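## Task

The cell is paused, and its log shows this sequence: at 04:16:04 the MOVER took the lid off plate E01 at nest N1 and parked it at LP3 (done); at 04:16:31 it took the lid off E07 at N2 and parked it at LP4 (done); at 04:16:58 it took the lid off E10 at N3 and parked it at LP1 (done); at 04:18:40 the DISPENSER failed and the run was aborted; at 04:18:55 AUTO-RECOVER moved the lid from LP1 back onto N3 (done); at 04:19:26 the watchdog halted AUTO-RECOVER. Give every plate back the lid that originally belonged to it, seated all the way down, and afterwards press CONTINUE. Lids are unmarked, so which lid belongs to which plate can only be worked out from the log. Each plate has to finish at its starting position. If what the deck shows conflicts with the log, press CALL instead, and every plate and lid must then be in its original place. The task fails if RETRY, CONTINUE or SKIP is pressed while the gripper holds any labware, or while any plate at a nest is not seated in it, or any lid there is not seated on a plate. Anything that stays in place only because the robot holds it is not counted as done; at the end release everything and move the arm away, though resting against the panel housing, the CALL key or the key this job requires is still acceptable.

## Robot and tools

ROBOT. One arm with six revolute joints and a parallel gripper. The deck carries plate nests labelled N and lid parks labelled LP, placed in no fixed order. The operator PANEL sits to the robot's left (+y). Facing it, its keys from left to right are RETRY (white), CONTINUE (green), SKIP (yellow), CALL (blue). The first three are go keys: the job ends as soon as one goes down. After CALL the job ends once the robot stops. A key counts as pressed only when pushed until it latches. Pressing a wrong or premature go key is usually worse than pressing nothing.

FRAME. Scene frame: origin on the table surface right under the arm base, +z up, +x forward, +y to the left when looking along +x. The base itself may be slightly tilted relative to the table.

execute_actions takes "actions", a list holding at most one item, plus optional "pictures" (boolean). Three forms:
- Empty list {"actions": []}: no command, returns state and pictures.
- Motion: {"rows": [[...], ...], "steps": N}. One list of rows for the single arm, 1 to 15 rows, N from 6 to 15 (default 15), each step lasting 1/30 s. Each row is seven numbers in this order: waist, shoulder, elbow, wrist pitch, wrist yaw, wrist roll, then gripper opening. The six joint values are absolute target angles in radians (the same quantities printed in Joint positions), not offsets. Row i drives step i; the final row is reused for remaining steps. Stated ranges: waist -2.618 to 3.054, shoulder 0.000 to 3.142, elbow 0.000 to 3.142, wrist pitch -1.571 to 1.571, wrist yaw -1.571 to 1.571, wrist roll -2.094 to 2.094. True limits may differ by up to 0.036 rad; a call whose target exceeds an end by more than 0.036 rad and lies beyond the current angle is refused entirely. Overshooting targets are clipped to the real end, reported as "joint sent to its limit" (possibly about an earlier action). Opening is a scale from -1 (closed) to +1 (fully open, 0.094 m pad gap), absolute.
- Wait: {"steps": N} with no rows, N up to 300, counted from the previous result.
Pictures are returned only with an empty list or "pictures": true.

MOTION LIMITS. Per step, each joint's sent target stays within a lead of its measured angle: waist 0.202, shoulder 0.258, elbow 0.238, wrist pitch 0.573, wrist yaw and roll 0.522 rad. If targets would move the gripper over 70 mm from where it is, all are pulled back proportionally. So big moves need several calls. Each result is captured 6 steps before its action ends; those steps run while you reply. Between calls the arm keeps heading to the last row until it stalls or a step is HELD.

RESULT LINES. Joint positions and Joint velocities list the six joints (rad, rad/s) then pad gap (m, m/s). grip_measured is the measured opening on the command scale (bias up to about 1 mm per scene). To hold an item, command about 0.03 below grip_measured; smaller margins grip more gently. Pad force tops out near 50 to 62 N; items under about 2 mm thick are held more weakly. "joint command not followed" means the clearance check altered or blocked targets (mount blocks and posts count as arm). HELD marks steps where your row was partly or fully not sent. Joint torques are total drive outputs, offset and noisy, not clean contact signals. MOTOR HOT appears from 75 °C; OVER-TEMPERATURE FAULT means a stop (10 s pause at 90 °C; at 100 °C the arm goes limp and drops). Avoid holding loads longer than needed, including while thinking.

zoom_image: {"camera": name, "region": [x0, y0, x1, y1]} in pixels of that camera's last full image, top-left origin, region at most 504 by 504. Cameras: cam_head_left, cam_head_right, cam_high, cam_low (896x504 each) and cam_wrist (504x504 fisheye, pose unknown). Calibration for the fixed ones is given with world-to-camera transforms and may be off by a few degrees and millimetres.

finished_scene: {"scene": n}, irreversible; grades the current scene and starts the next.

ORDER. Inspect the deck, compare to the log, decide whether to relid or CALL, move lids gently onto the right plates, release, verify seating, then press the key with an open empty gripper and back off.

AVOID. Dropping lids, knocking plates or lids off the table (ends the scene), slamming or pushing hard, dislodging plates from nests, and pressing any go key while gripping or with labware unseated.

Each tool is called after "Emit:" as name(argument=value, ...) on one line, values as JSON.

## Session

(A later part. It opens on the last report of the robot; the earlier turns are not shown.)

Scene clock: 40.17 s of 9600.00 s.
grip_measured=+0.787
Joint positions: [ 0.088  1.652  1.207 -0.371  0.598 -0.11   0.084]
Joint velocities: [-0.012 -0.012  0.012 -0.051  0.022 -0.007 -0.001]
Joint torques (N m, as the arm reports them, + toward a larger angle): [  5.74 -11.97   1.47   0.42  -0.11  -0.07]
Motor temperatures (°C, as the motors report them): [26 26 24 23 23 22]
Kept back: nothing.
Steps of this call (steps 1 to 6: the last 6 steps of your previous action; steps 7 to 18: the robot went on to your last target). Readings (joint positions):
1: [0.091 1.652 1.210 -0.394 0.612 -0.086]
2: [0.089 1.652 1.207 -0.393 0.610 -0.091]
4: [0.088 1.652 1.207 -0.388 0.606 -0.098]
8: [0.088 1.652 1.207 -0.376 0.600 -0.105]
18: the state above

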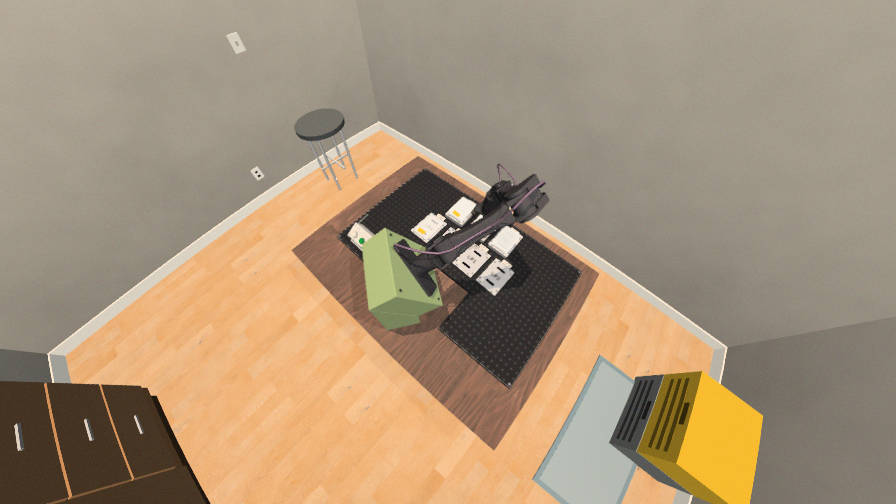

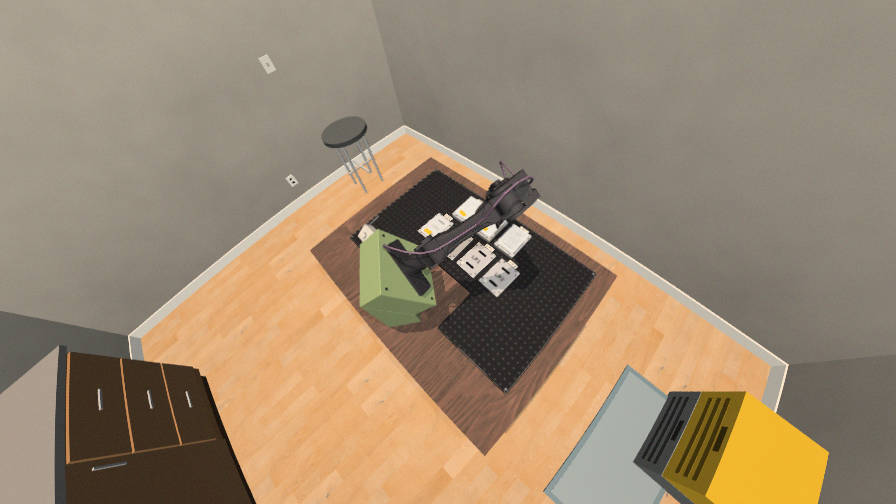

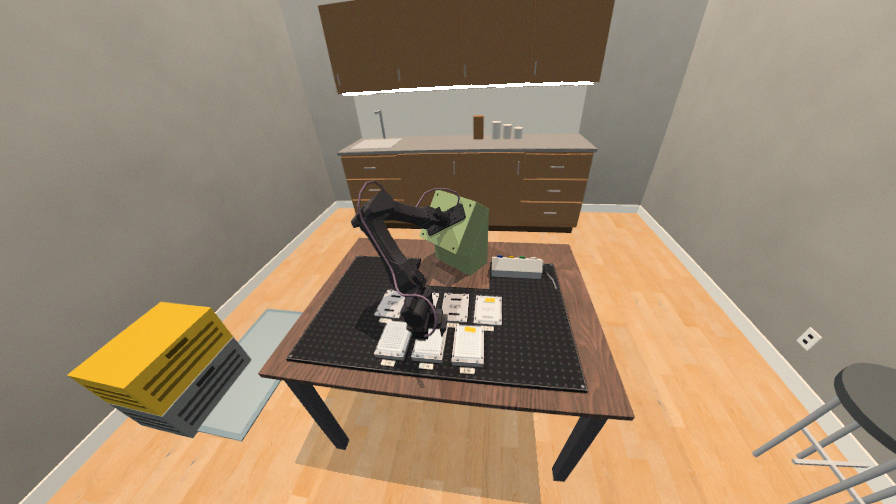

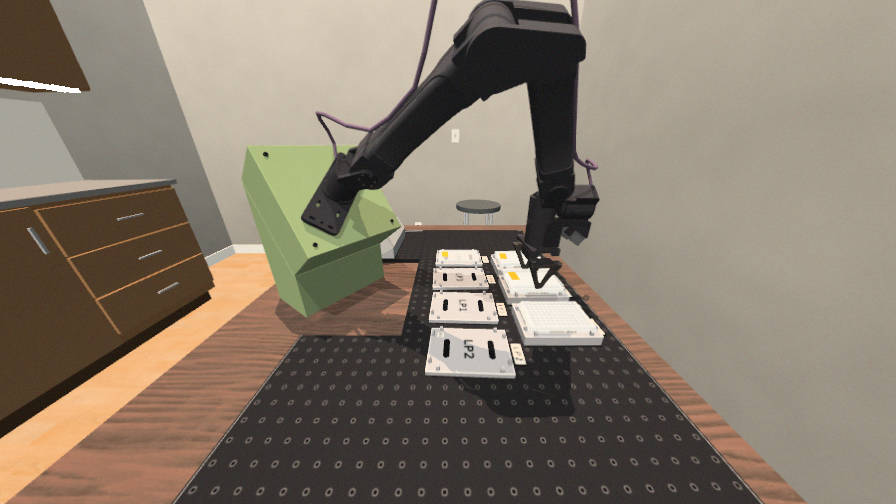

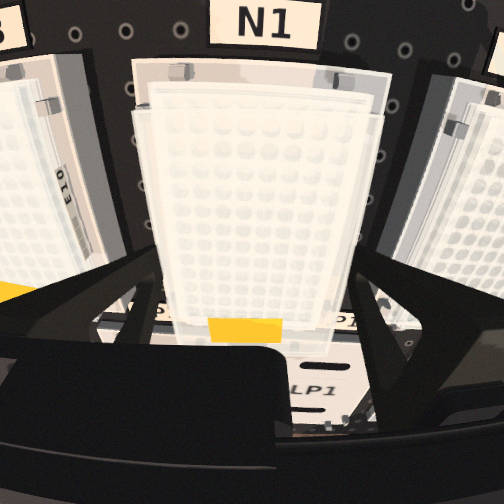

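Emit:
execute_actions(actions=[{"rows":[[0.1,1.65,1.25,-0.375,0.598,-0.08,0.75],[0.1,1.65,1.27,-0.385,0.598,-0.06,0.75],[0.1,1.665,1.282,-0.395,0.598,-0.052,0.75],[0.1,1.68,1.282,-0.4,0.598,-0.052,0.75],[0.1,1.69,1.282,-0.4,0.598,-0.052,0.75]],"steps":15}])

Emit:
execute_actions(actions=[{"steps":18}], pictures=true)

Emit:
zoom_image(camera="cam_low", region=[480, 220, 600, 320])

Emit:
zoom_image(camera="cam_wrist", region=[100, 40, 420, 360])

Scene clock: 41.10 s of 9600.00 s.
grip_measured=+0.787
Joint positions: [ 0.088  1.662  1.262 -0.387  0.598 -0.067  0.084]
Joint velocities: [ 0.002  0.076 -0.022 -0.051 -0.007 -0.007 -0.   ]
Joint torques (N m, as the arm reports them, + toward a larger angle): [ 6.22 -7.86  4.93  0.3   0.    0.09]
Motor temperatures (°C, as the motors report them): [26 27 24 23 23 22]
Steps of this call (steps 1 to 15: the robot went on to your last target; steps 16 to 19: nothing new was sent; steps 20 to 28: the first 9 steps of this action). Readings (joint positions):
20: [0.088 1.652 1.209 -0.372 0.598 -0.107]
21: [0.088 1.652 1.215 -0.378 0.598 -0.101]
23: [0.088 1.653 1.236 -0.387 0.598 -0.086]
27: [0.088 1.660 1.262 -0.386 0.598 -0.070]
28: the state above

Scene clock: 41.70 s of 9600.00 s.
grip_measured=+0.787
Joint positions: [ 0.088  1.673  1.262 -0.392  0.598 -0.059  0.084]
Joint velocities: [ 0.002 -0.022 -0.032 -0.11   0.022  0.037 -0.   ]
Joint torques (N m, as the arm reports them, + toward a larger angle): [ 6.27 -8.42  4.84  0.28 -0.01  0.09]
Motor temperatures (°C, as the motors report them): [26 27 24 23 23 22]
Kept back: nothing.
Steps of this call (steps 1 to 6: the last 6 steps of your previous action; steps 7 to 18: the robot went on to your last target). Readings (joint positions):
1: [0.088 1.665 1.262 -0.387 0.598 -0.066]
2: [0.088 1.667 1.262 -0.388 0.598 -0.064]
4: [0.088 1.672 1.262 -0.390 0.598 -0.062]
8: [0.088 1.673 1.262 -0.392 0.598 -0.060]
18: the state above

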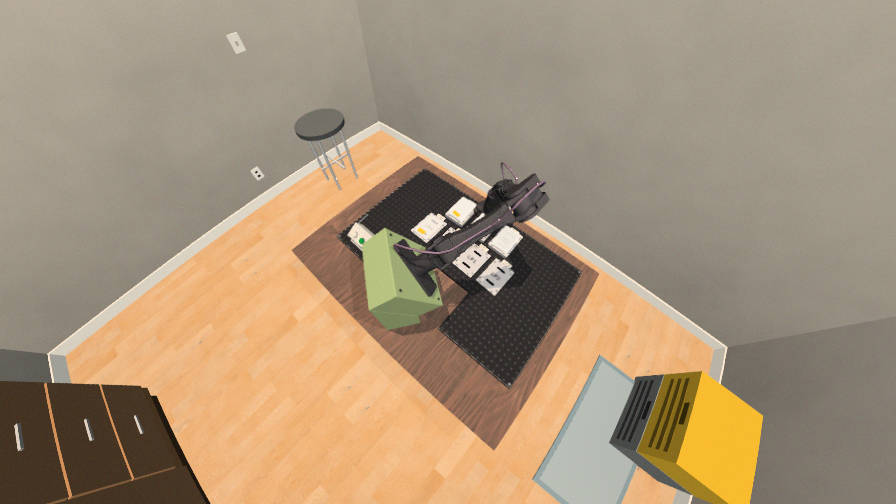

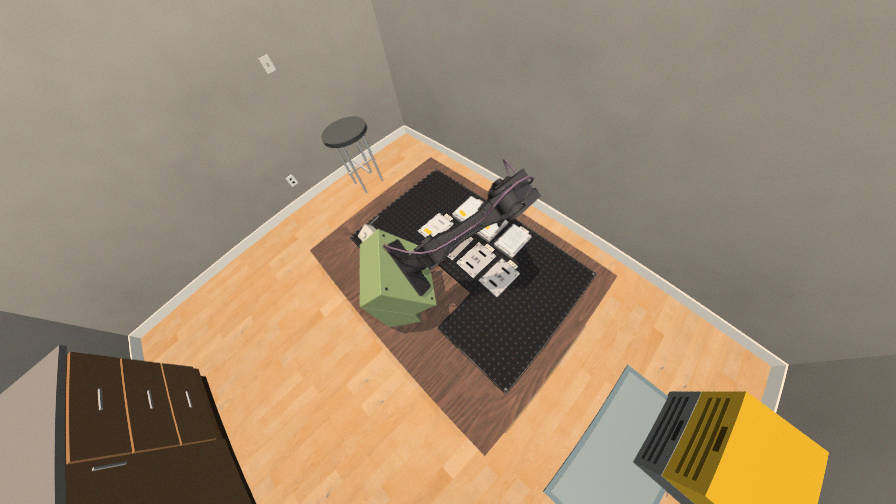

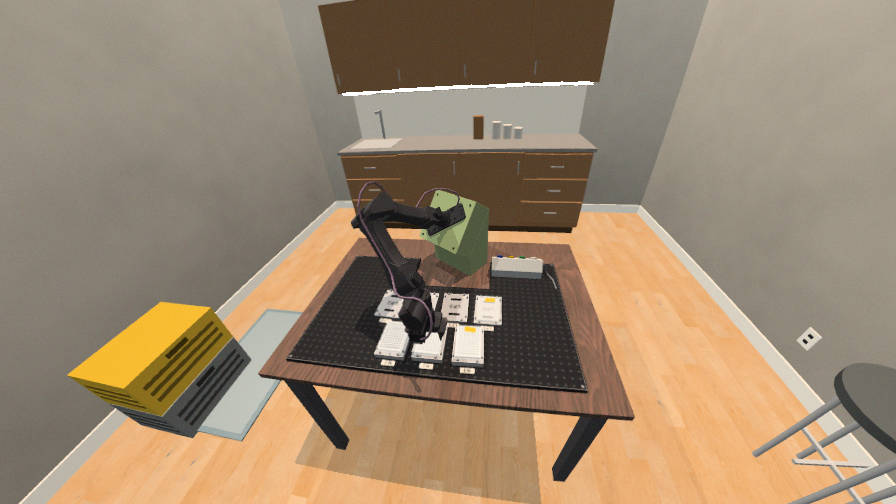

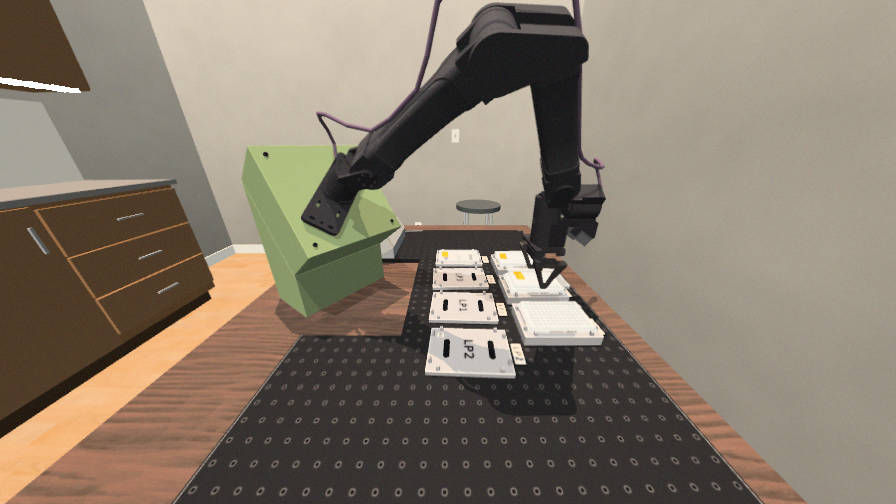

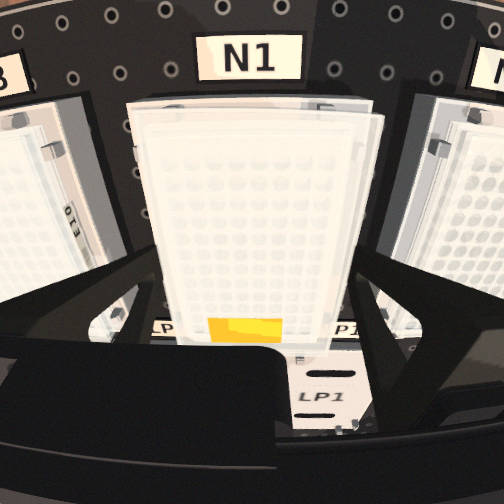

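Region (480, 220, 600, 320) of cam_low's 896x504 image, scaled by 4.200, with more detail than that image has.

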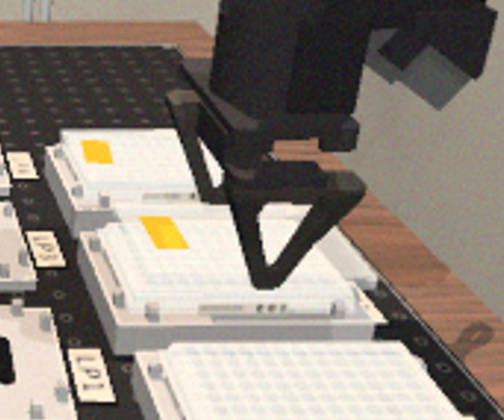

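Region (100, 40, 420, 360) of cam_wrist's 504x504 image, scaled by 1.575, with more detail than that image has.

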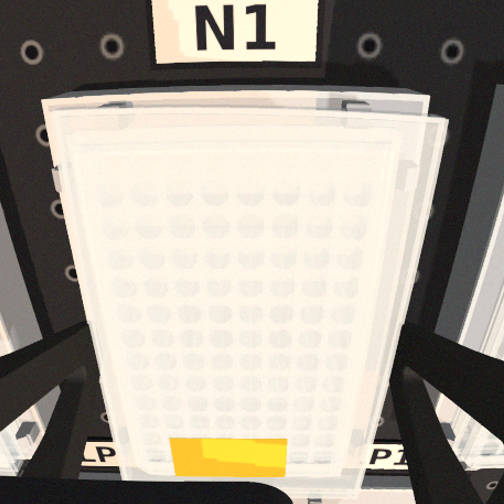

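Emit:
execute_actions(actions=[{"rows":[[0.1,1.645,1.229,-0.372,0.598,-0.113,0.75]],"steps":15}])

Emit:
execute_actions(actions=[{"steps":12}], pictures=true)

Emit:
zoom_image(camera="cam_low", region=[480, 220, 600, 320])

Emit:
zoom_image(camera="cam_wrist", region=[100, 40, 420, 360])

Scene clock: 42.47 s of 9600.00 s.
grip_measured=+0.787
Joint positions: [ 0.088  1.67   1.25  -0.384  0.598 -0.099  0.084]
Joint velocities: [-0.007 -0.022  0.017  0.007 -0.007 -0.037  0.   ]
Joint torques (N m, as the arm reports them, + toward a larger angle): [  6.25 -12.     1.23   0.44   0.    -0.09]
Motor temperatures (°C, as the motors report them): [26 27 24 23 23 22]
Steps of this call (steps 1 to 14: the robot went on to your last target; steps 15 to 23: the first 9 steps of this action). Readings (joint positions):
15: [0.088 1.673 1.261 -0.389 0.598 -0.066]
16: [0.088 1.672 1.258 -0.386 0.598 -0.074]
18: [0.088 1.670 1.252 -0.385 0.598 -0.085]
22: [0.088 1.670 1.250 -0.385 0.598 -0.097]
23: the state above

Scene clock: 42.87 s of 9600.00 s.
grip_measured=+0.787
Joint positions: [ 0.088  1.67   1.25  -0.383  0.598 -0.105  0.084]
Joint velocities: [-0.017  0.002  0.002 -0.051  0.037 -0.007 -0.   ]
Joint torques (N m, as the arm reports them, + toward a larger angle): [  6.24 -12.01   1.24   0.44   0.    -0.08]
Motor temperatures (°C, as the motors report them): [26 27 24 23 23 22]
Kept back: nothing.
Steps of this call (steps 1 to 6: the last 6 steps of your previous action; steps 7 to 12: the robot went on to your last target). Readings (joint positions):
1: [0.088 1.670 1.250 -0.384 0.598 -0.100]
2: [0.088 1.670 1.250 -0.384 0.598 -0.101]
4: [0.088 1.670 1.250 -0.383 0.598 -0.103]
8: [0.088 1.670 1.250 -0.383 0.598 -0.104]
12: the state above

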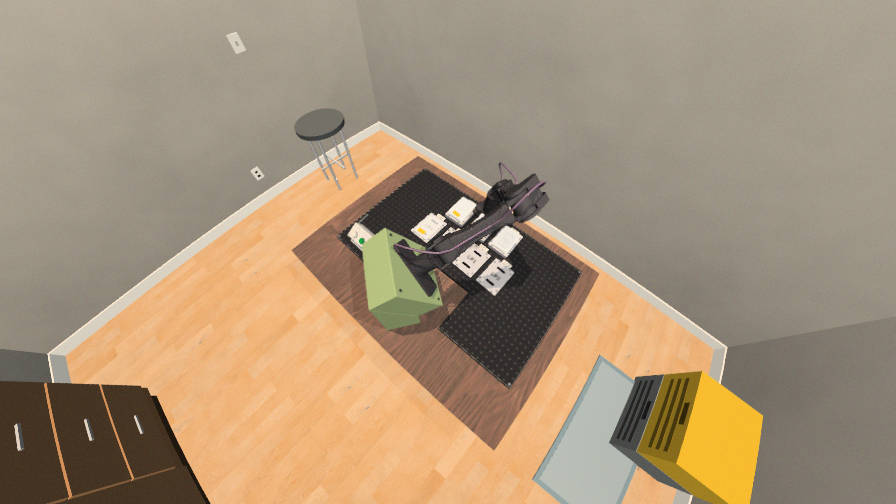

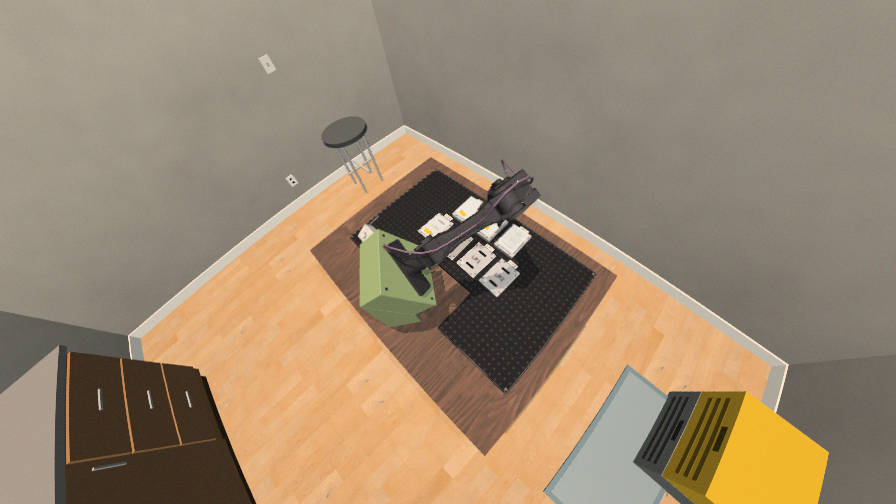

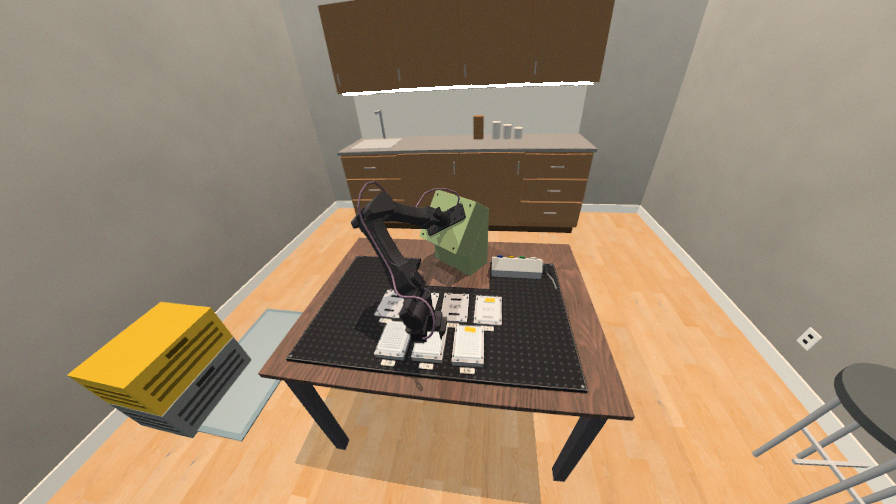

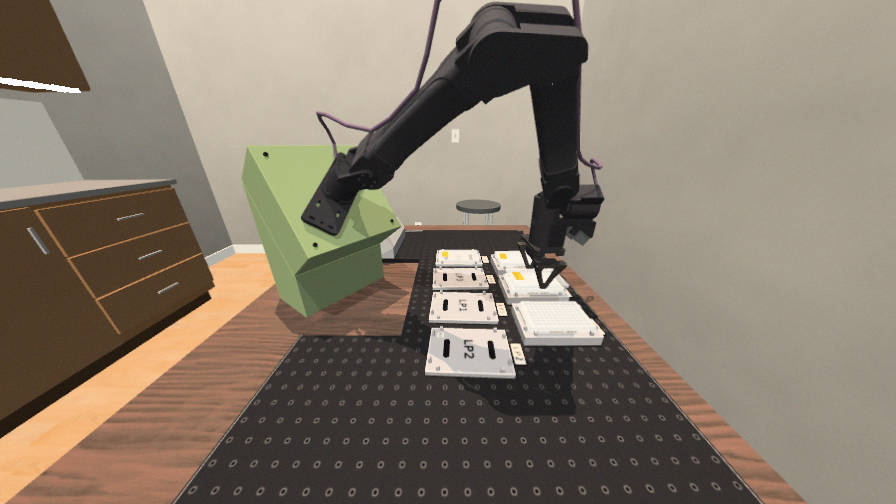

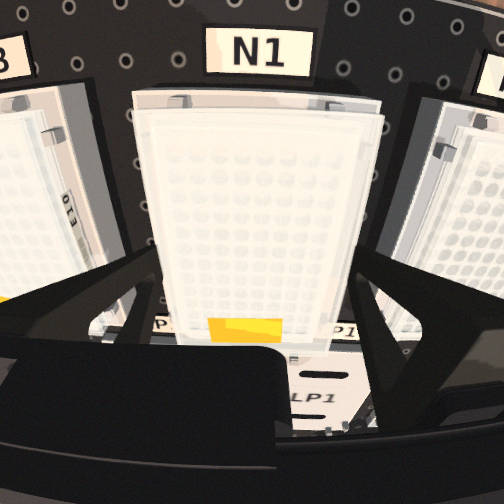

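Region (480, 220, 600, 320) of cam_low's 896x504 image, scaled by 4.200, with more detail than that image has.

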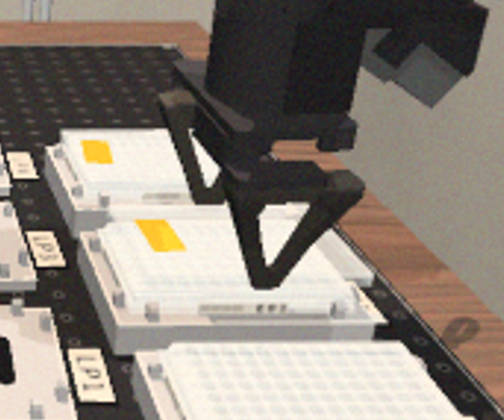

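Region (100, 40, 420, 360) of cam_wrist's 504x504 image, scaled by 1.575, with more detail than that image has.

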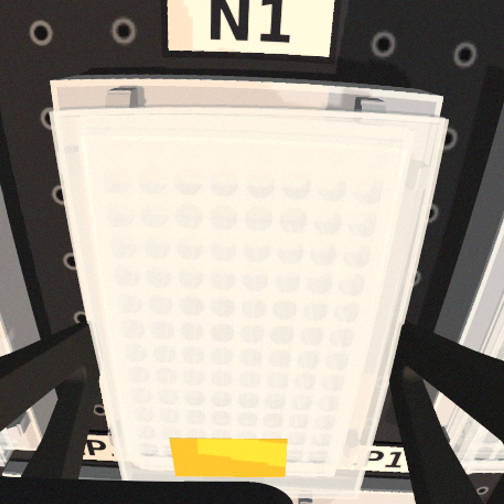

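Emit:
execute_actions(actions=[{"rows":[[0.082,1.69,1.245,-0.372,0.585,-0.125,0.75],[0.08,1.7,1.245,-0.36,0.585,-0.125,0.75],[0.078,1.705,1.245,-0.352,0.585,-0.125,0.75]],"steps":15}])

Emit:
execute_actions(actions=[{"steps":12}], pictures=true)

Emit:
zoom_image(camera="cam_low", region=[480, 220, 600, 320])

Emit:
zoom_image(camera="cam_wrist", region=[100, 40, 420, 360])

Scene clock: 43.60 s of 9600.00 s.
grip_measured=+0.787
Joint positions: [ 0.082  1.683  1.25  -0.366  0.59  -0.115  0.084]
Joint velocities: [-0.002  0.007  0.002  0.051 -0.051 -0.037 -0.   ]
Joint torques (N m, as the arm reports them, + toward a larger angle): [ 5.1  -8.07  2.59  0.46 -0.05 -0.09]
Motor temperatures (°C, as the motors report them): [26 27 24 23 23 22]
Steps of this call (steps 1 to 13: the robot went on to your last target; steps 14 to 22: the first 9 steps of this action). Readings (joint positions):
14: [0.088 1.670 1.250 -0.383 0.597 -0.107]
15: [0.088 1.670 1.250 -0.381 0.596 -0.109]
17: [0.085 1.674 1.250 -0.373 0.596 -0.112]
21: [0.082 1.682 1.250 -0.366 0.591 -0.115]
22: the state above

Scene clock: 44.00 s of 9600.00 s.
grip_measured=+0.787
Joint positions: [ 0.082  1.684  1.25  -0.365  0.589 -0.116  0.084]
Joint velocities: [ 0.007 -0.007  0.012  0.037 -0.037  0.007 -0.001]
Joint torques (N m, as the arm reports them, + toward a larger angle): [ 5.05 -8.04  2.58  0.46 -0.06 -0.1 ]
Motor temperatures (°C, as the motors report them): [26 28 24 23 23 22]
Kept back: nothing.
Steps of this call (steps 1 to 6: the last 6 steps of your previous action; steps 7 to 12: the robot went on to your last target). Readings (joint positions):
1: [0.082 1.683 1.250 -0.365 0.590 -0.115]
2: [0.082 1.684 1.250 -0.365 0.590 -0.115]
4: [0.082 1.684 1.250 -0.365 0.589 -0.116]
8: [0.082 1.684 1.250 -0.365 0.589 -0.116]
12: the state above

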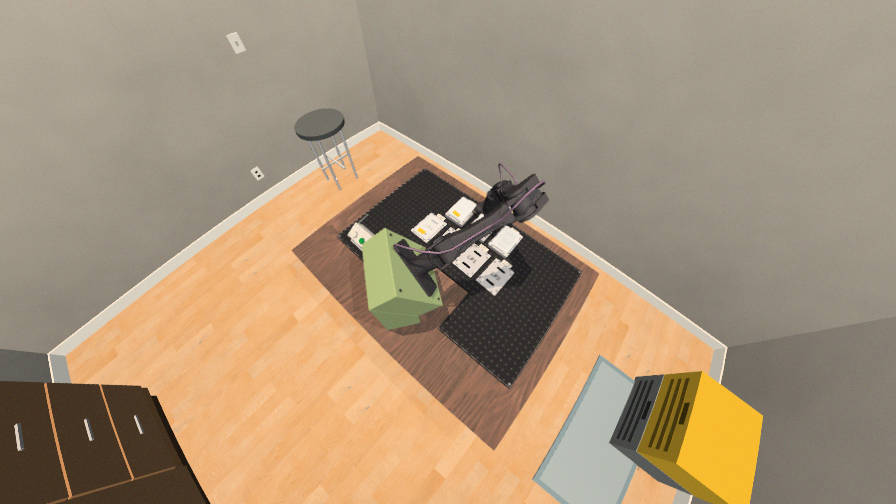

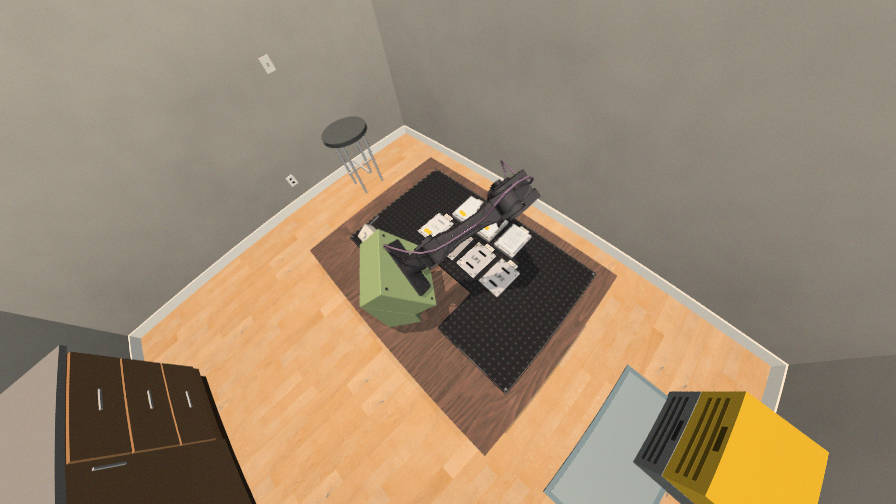

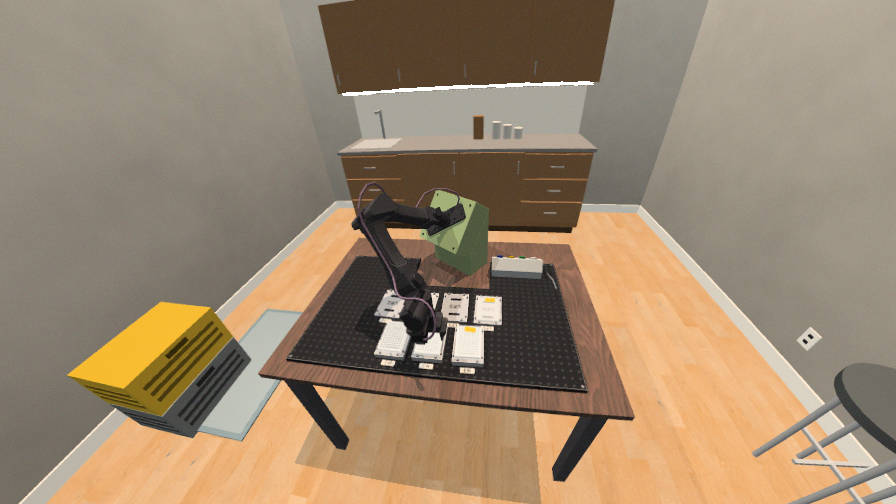

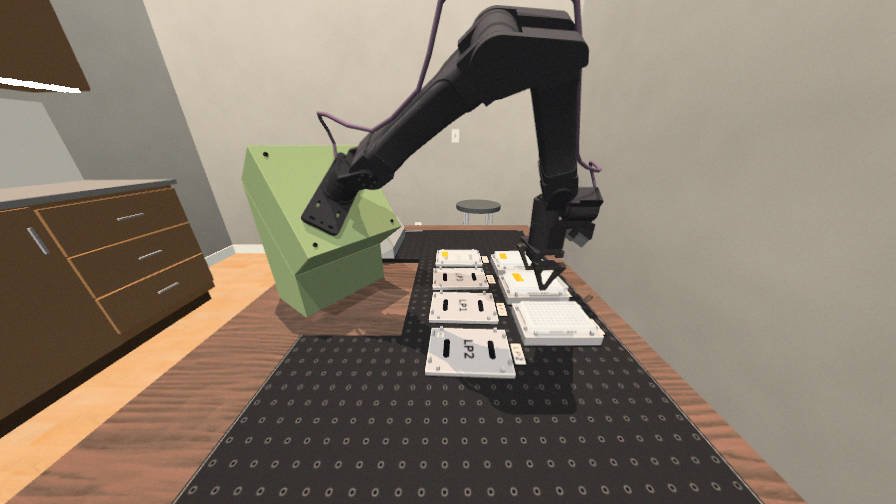

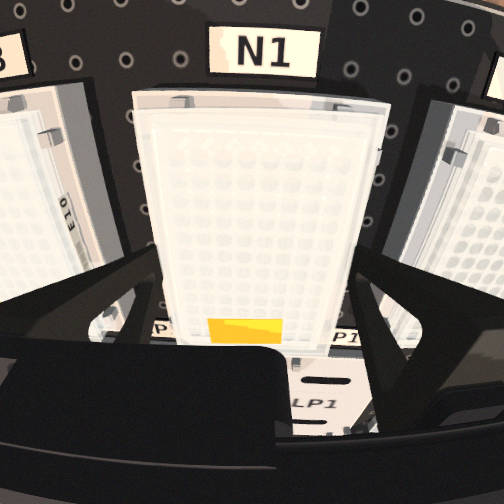

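Region (480, 220, 600, 320) of cam_low's 896x504 image, scaled by 4.200, with more detail than that image has.

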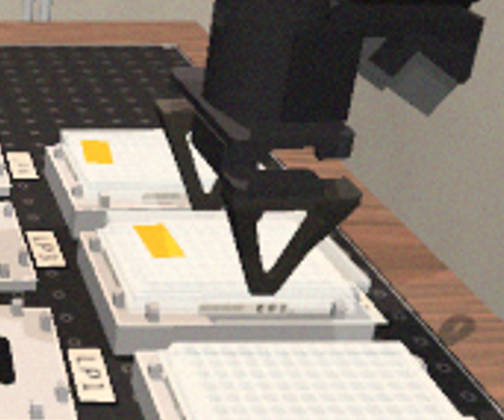

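Region (100, 40, 420, 360) of cam_wrist's 504x504 image, scaled by 1.575, with more detail than that image has.

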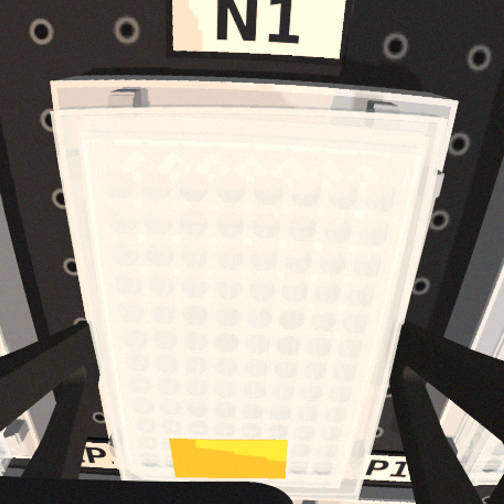

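Emit:
execute_actions(actions=[{"rows":[[0.066,1.7,1.225,-0.35,0.578,-0.1,0.75],[0.064,1.71,1.222,-0.34,0.578,-0.1,0.75],[0.064,1.718,1.222,-0.335,0.578,-0.1,0.75]],"steps":15}])

Emit:
execute_actions(actions=[{"steps":12}], pictures=true)

Emit:
zoom_image(camera="cam_low", region=[480, 240, 600, 320])

Emit:
zoom_image(camera="cam_wrist", region=[100, 40, 420, 360])

Scene clock: 44.73 s of 9600.00 s.
grip_measured=+0.787
Joint positions: [ 0.075  1.686  1.25  -0.36   0.582 -0.109  0.084]
Joint velocities: [ 0.022 -0.007  0.012 -0.081 -0.066  0.037  0.   ]
Joint torques (N m, as the arm reports them, + toward a larger angle): [ 4.39 -7.22  0.52  0.56 -0.05  0.11]
Motor temperatures (°C, as the motors report them): [26 28 24 23 23 22]
Steps of this call (steps 1 to 13: the robot went on to your last target; steps 14 to 22: the first 9 steps of this action). Readings (joint positions):
14: [0.081 1.684 1.250 -0.365 0.588 -0.115]
15: [0.079 1.684 1.250 -0.364 0.586 -0.113]
17: [0.075 1.686 1.250 -0.360 0.582 -0.110]
21: [0.075 1.686 1.250 -0.360 0.582 -0.109]
22: the state above

Scene clock: 45.13 s of 9600.00 s.
grip_measured=+0.787
Joint positions: [ 0.075  1.686  1.25  -0.36   0.582 -0.109  0.084]
Joint velocities: [-0.012 -0.007 -0.012 -0.051  0.022  0.066  0.001]
Joint torques (N m, as the arm reports them, + toward a larger angle): [ 4.41 -7.19  0.53  0.56 -0.05  0.12]
Motor temperatures (°C, as the motors report them): [26 28 24 23 23 22]
Kept back: nothing.
Steps of this call (steps 1 to 6: the last 6 steps of your previous action; steps 7 to 12: the robot went on to your last target). Readings (joint positions):
1: [0.075 1.686 1.250 -0.360 0.582 -0.109]
2: [0.075 1.686 1.250 -0.360 0.582 -0.109]
4: [0.075 1.686 1.250 -0.360 0.582 -0.109]
8: [0.075 1.686 1.250 -0.360 0.582 -0.109]
12: the state above

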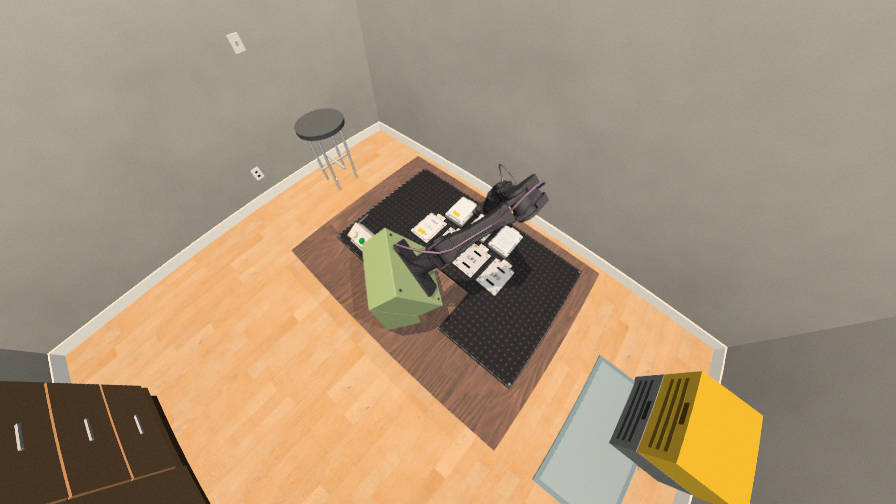

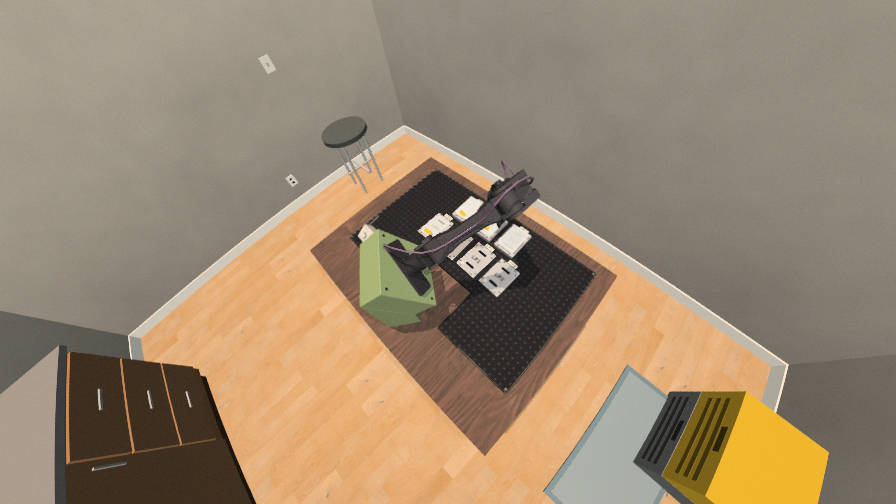

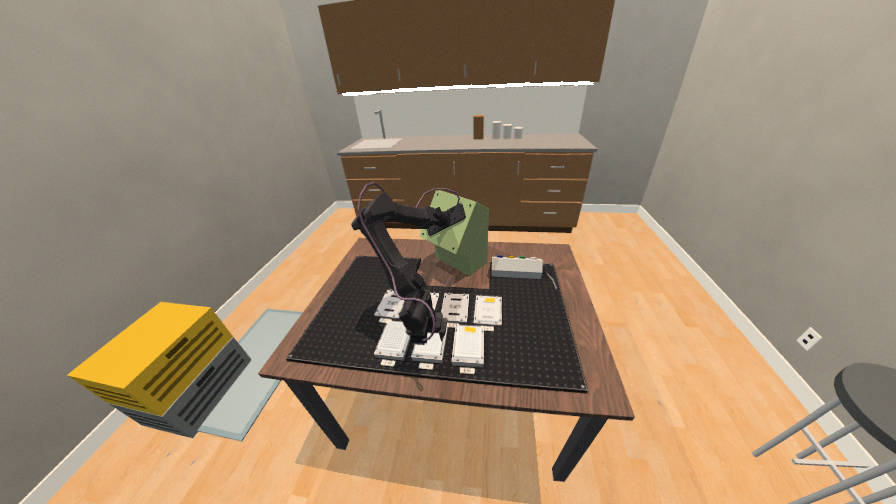

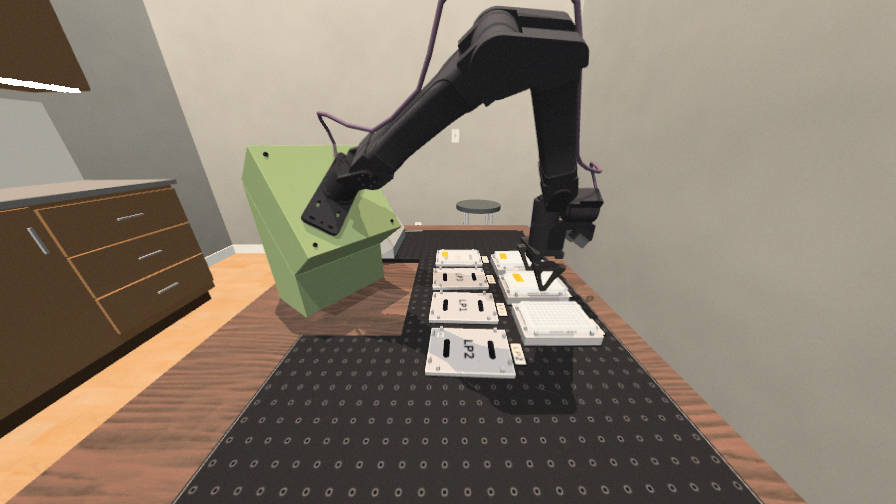

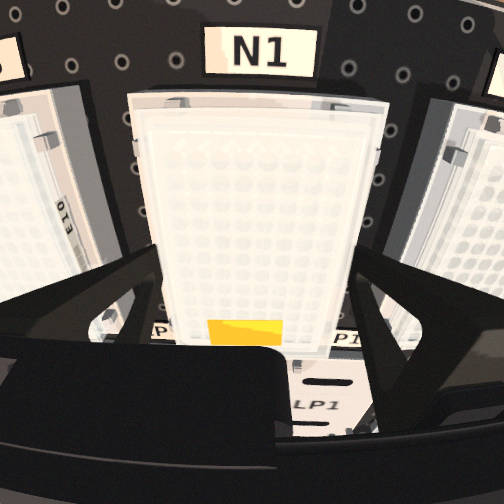

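Region (480, 240, 600, 320) of cam_low's 896x504 image, scaled by 4.200, with more detail than that image has.

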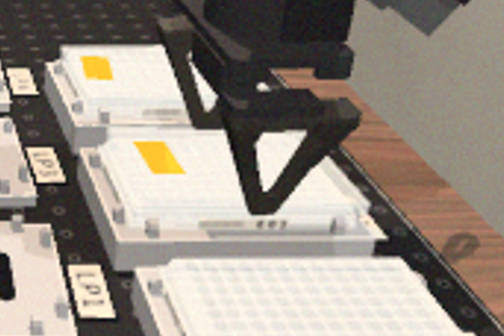

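Region (100, 40, 420, 360) of cam_wrist's 504x504 image, scaled by 1.575, with more detail than that image has.

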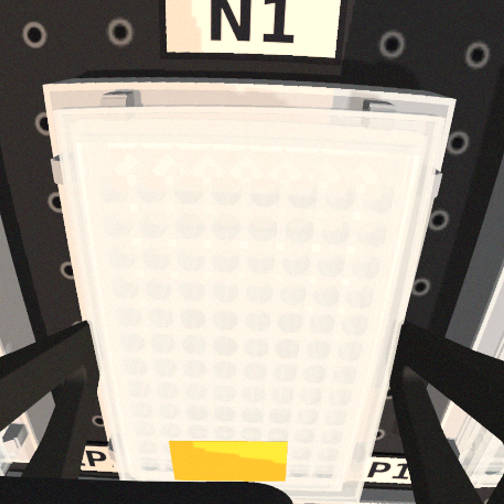

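Emit:
execute_actions(actions=[{"rows":[[0.075,1.66,1.225,-0.365,0.585,-0.109,0.75],[0.075,1.655,1.225,-0.365,0.585,-0.109,0.75],[0.085,1.655,1.225,-0.365,0.585,-0.109,0.75],[0.097,1.655,1.225,-0.365,0.585,-0.109,0.75]],"steps":15}])

Emit:
execute_actions(actions=[{"steps":12}], pictures=true)

Emit:
zoom_image(camera="cam_low", region=[490, 250, 580, 310])

Emit:
zoom_image(camera="cam_wrist", region=[100, 40, 420, 360])

Scene clock: 46.07 s of 9600.00 s.
grip_measured=+0.787
Joint positions: [ 0.078  1.678  1.25  -0.365  0.579 -0.109  0.084]
Joint velocities: [ 0.007  0.002  0.017 -0.007  0.022  0.007 -0.   ]
Joint torques (N m, as the arm reports them, + toward a larger angle): [  6.81 -11.88   0.87   0.36   0.04   0.01]
Motor temperatures (°C, as the motors report them): [26 28 24 23 23 22]
Steps of this call (steps 1 to 15: the robot went on to your last target; steps 16 to 19: nothing new was sent; steps 20 to 28: the first 9 steps of this action). Readings (joint positions):
20: [0.075 1.684 1.250 -0.361 0.582 -0.109]
21: [0.075 1.683 1.250 -0.363 0.580 -0.109]
23: [0.076 1.680 1.250 -0.365 0.579 -0.109]
27: [0.078 1.678 1.250 -0.365 0.579 -0.109]
28: the state above

Scene clock: 46.47 s of 9600.00 s.
grip_measured=+0.787
Joint positions: [ 0.078  1.678  1.25  -0.365  0.579 -0.109  0.084]
Joint velocities: [ 0.002  0.007 -0.017 -0.037 -0.022 -0.007  0.   ]
Joint torques (N m, as the arm reports them, + toward a larger angle): [  6.86 -11.88   0.85   0.36   0.05   0.01]
Motor temperatures (°C, as the motors report them): [26 28 24 23 23 22]
Kept back: nothing.
Steps of this call (steps 1 to 6: the last 6 steps of your previous action; steps 7 to 12: the robot went on to your last target). Readings (joint positions):
1: [0.078 1.678 1.250 -0.365 0.579 -0.109]
2: [0.078 1.678 1.250 -0.365 0.579 -0.109]
4: [0.078 1.678 1.250 -0.365 0.579 -0.109]
8: [0.078 1.678 1.250 -0.365 0.579 -0.109]
12: the state above

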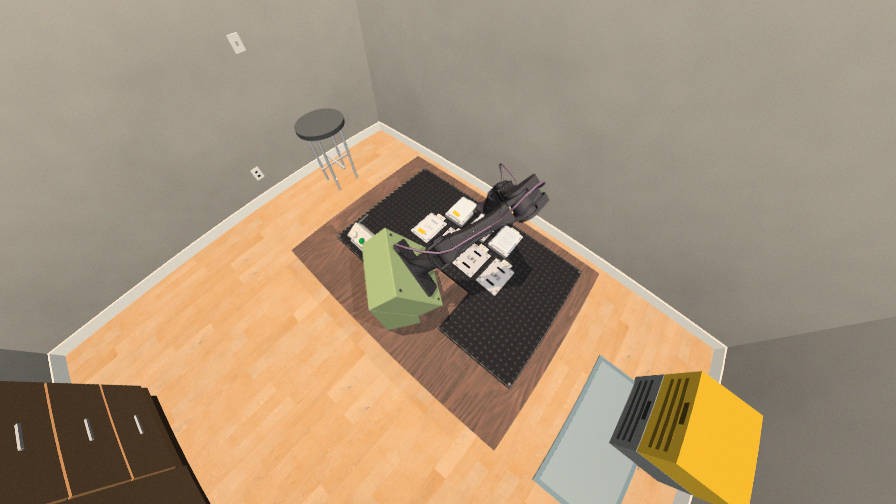

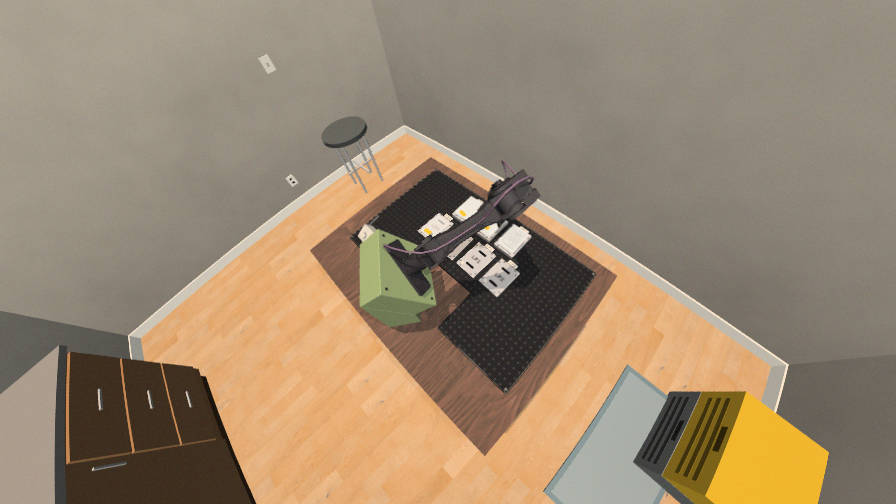

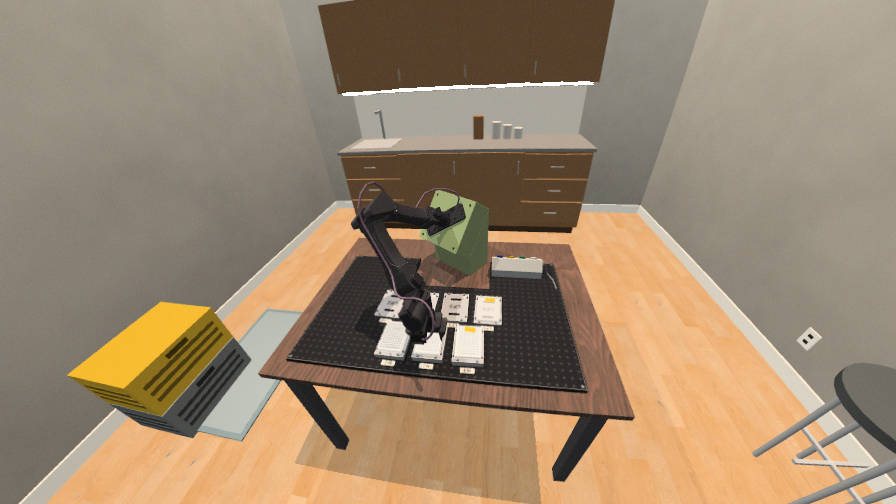

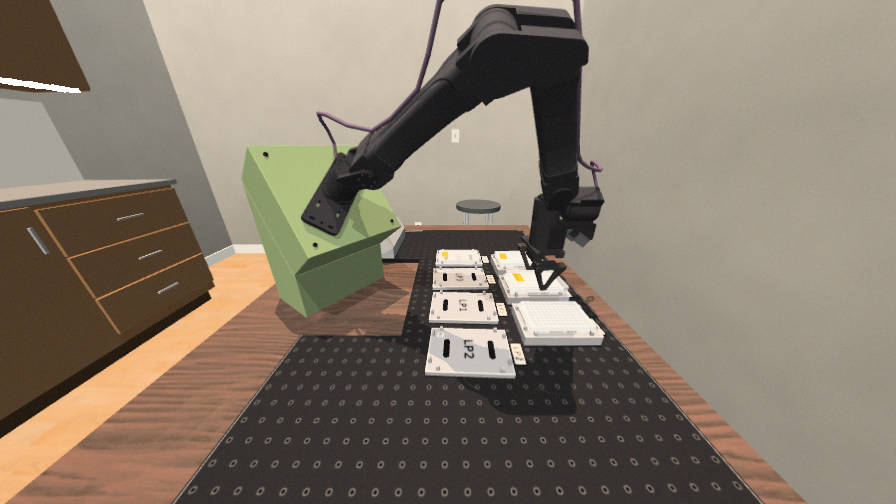

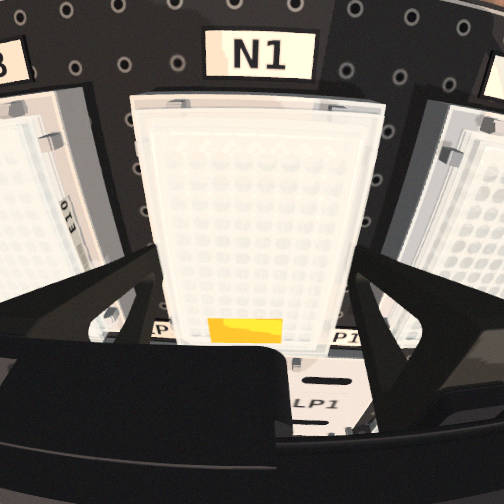

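Region (490, 250, 580, 310) of cam_low's 896x504 image, scaled by 5.600, with more detail than that image has.

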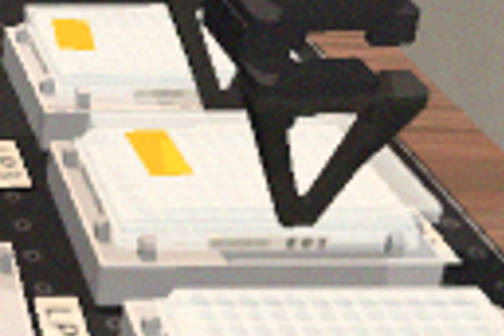

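Region (100, 40, 420, 360) of cam_wrist's 504x504 image, scaled by 1.575, with more detail than that image has.

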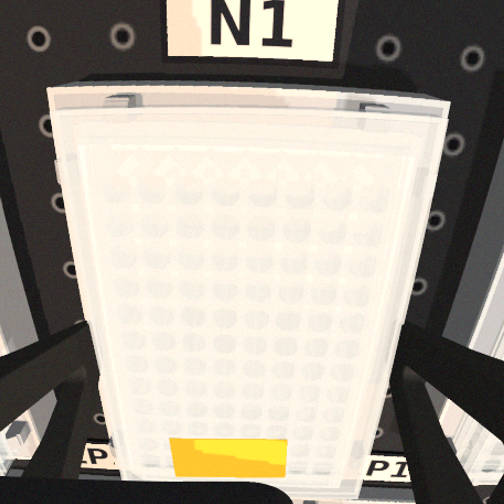

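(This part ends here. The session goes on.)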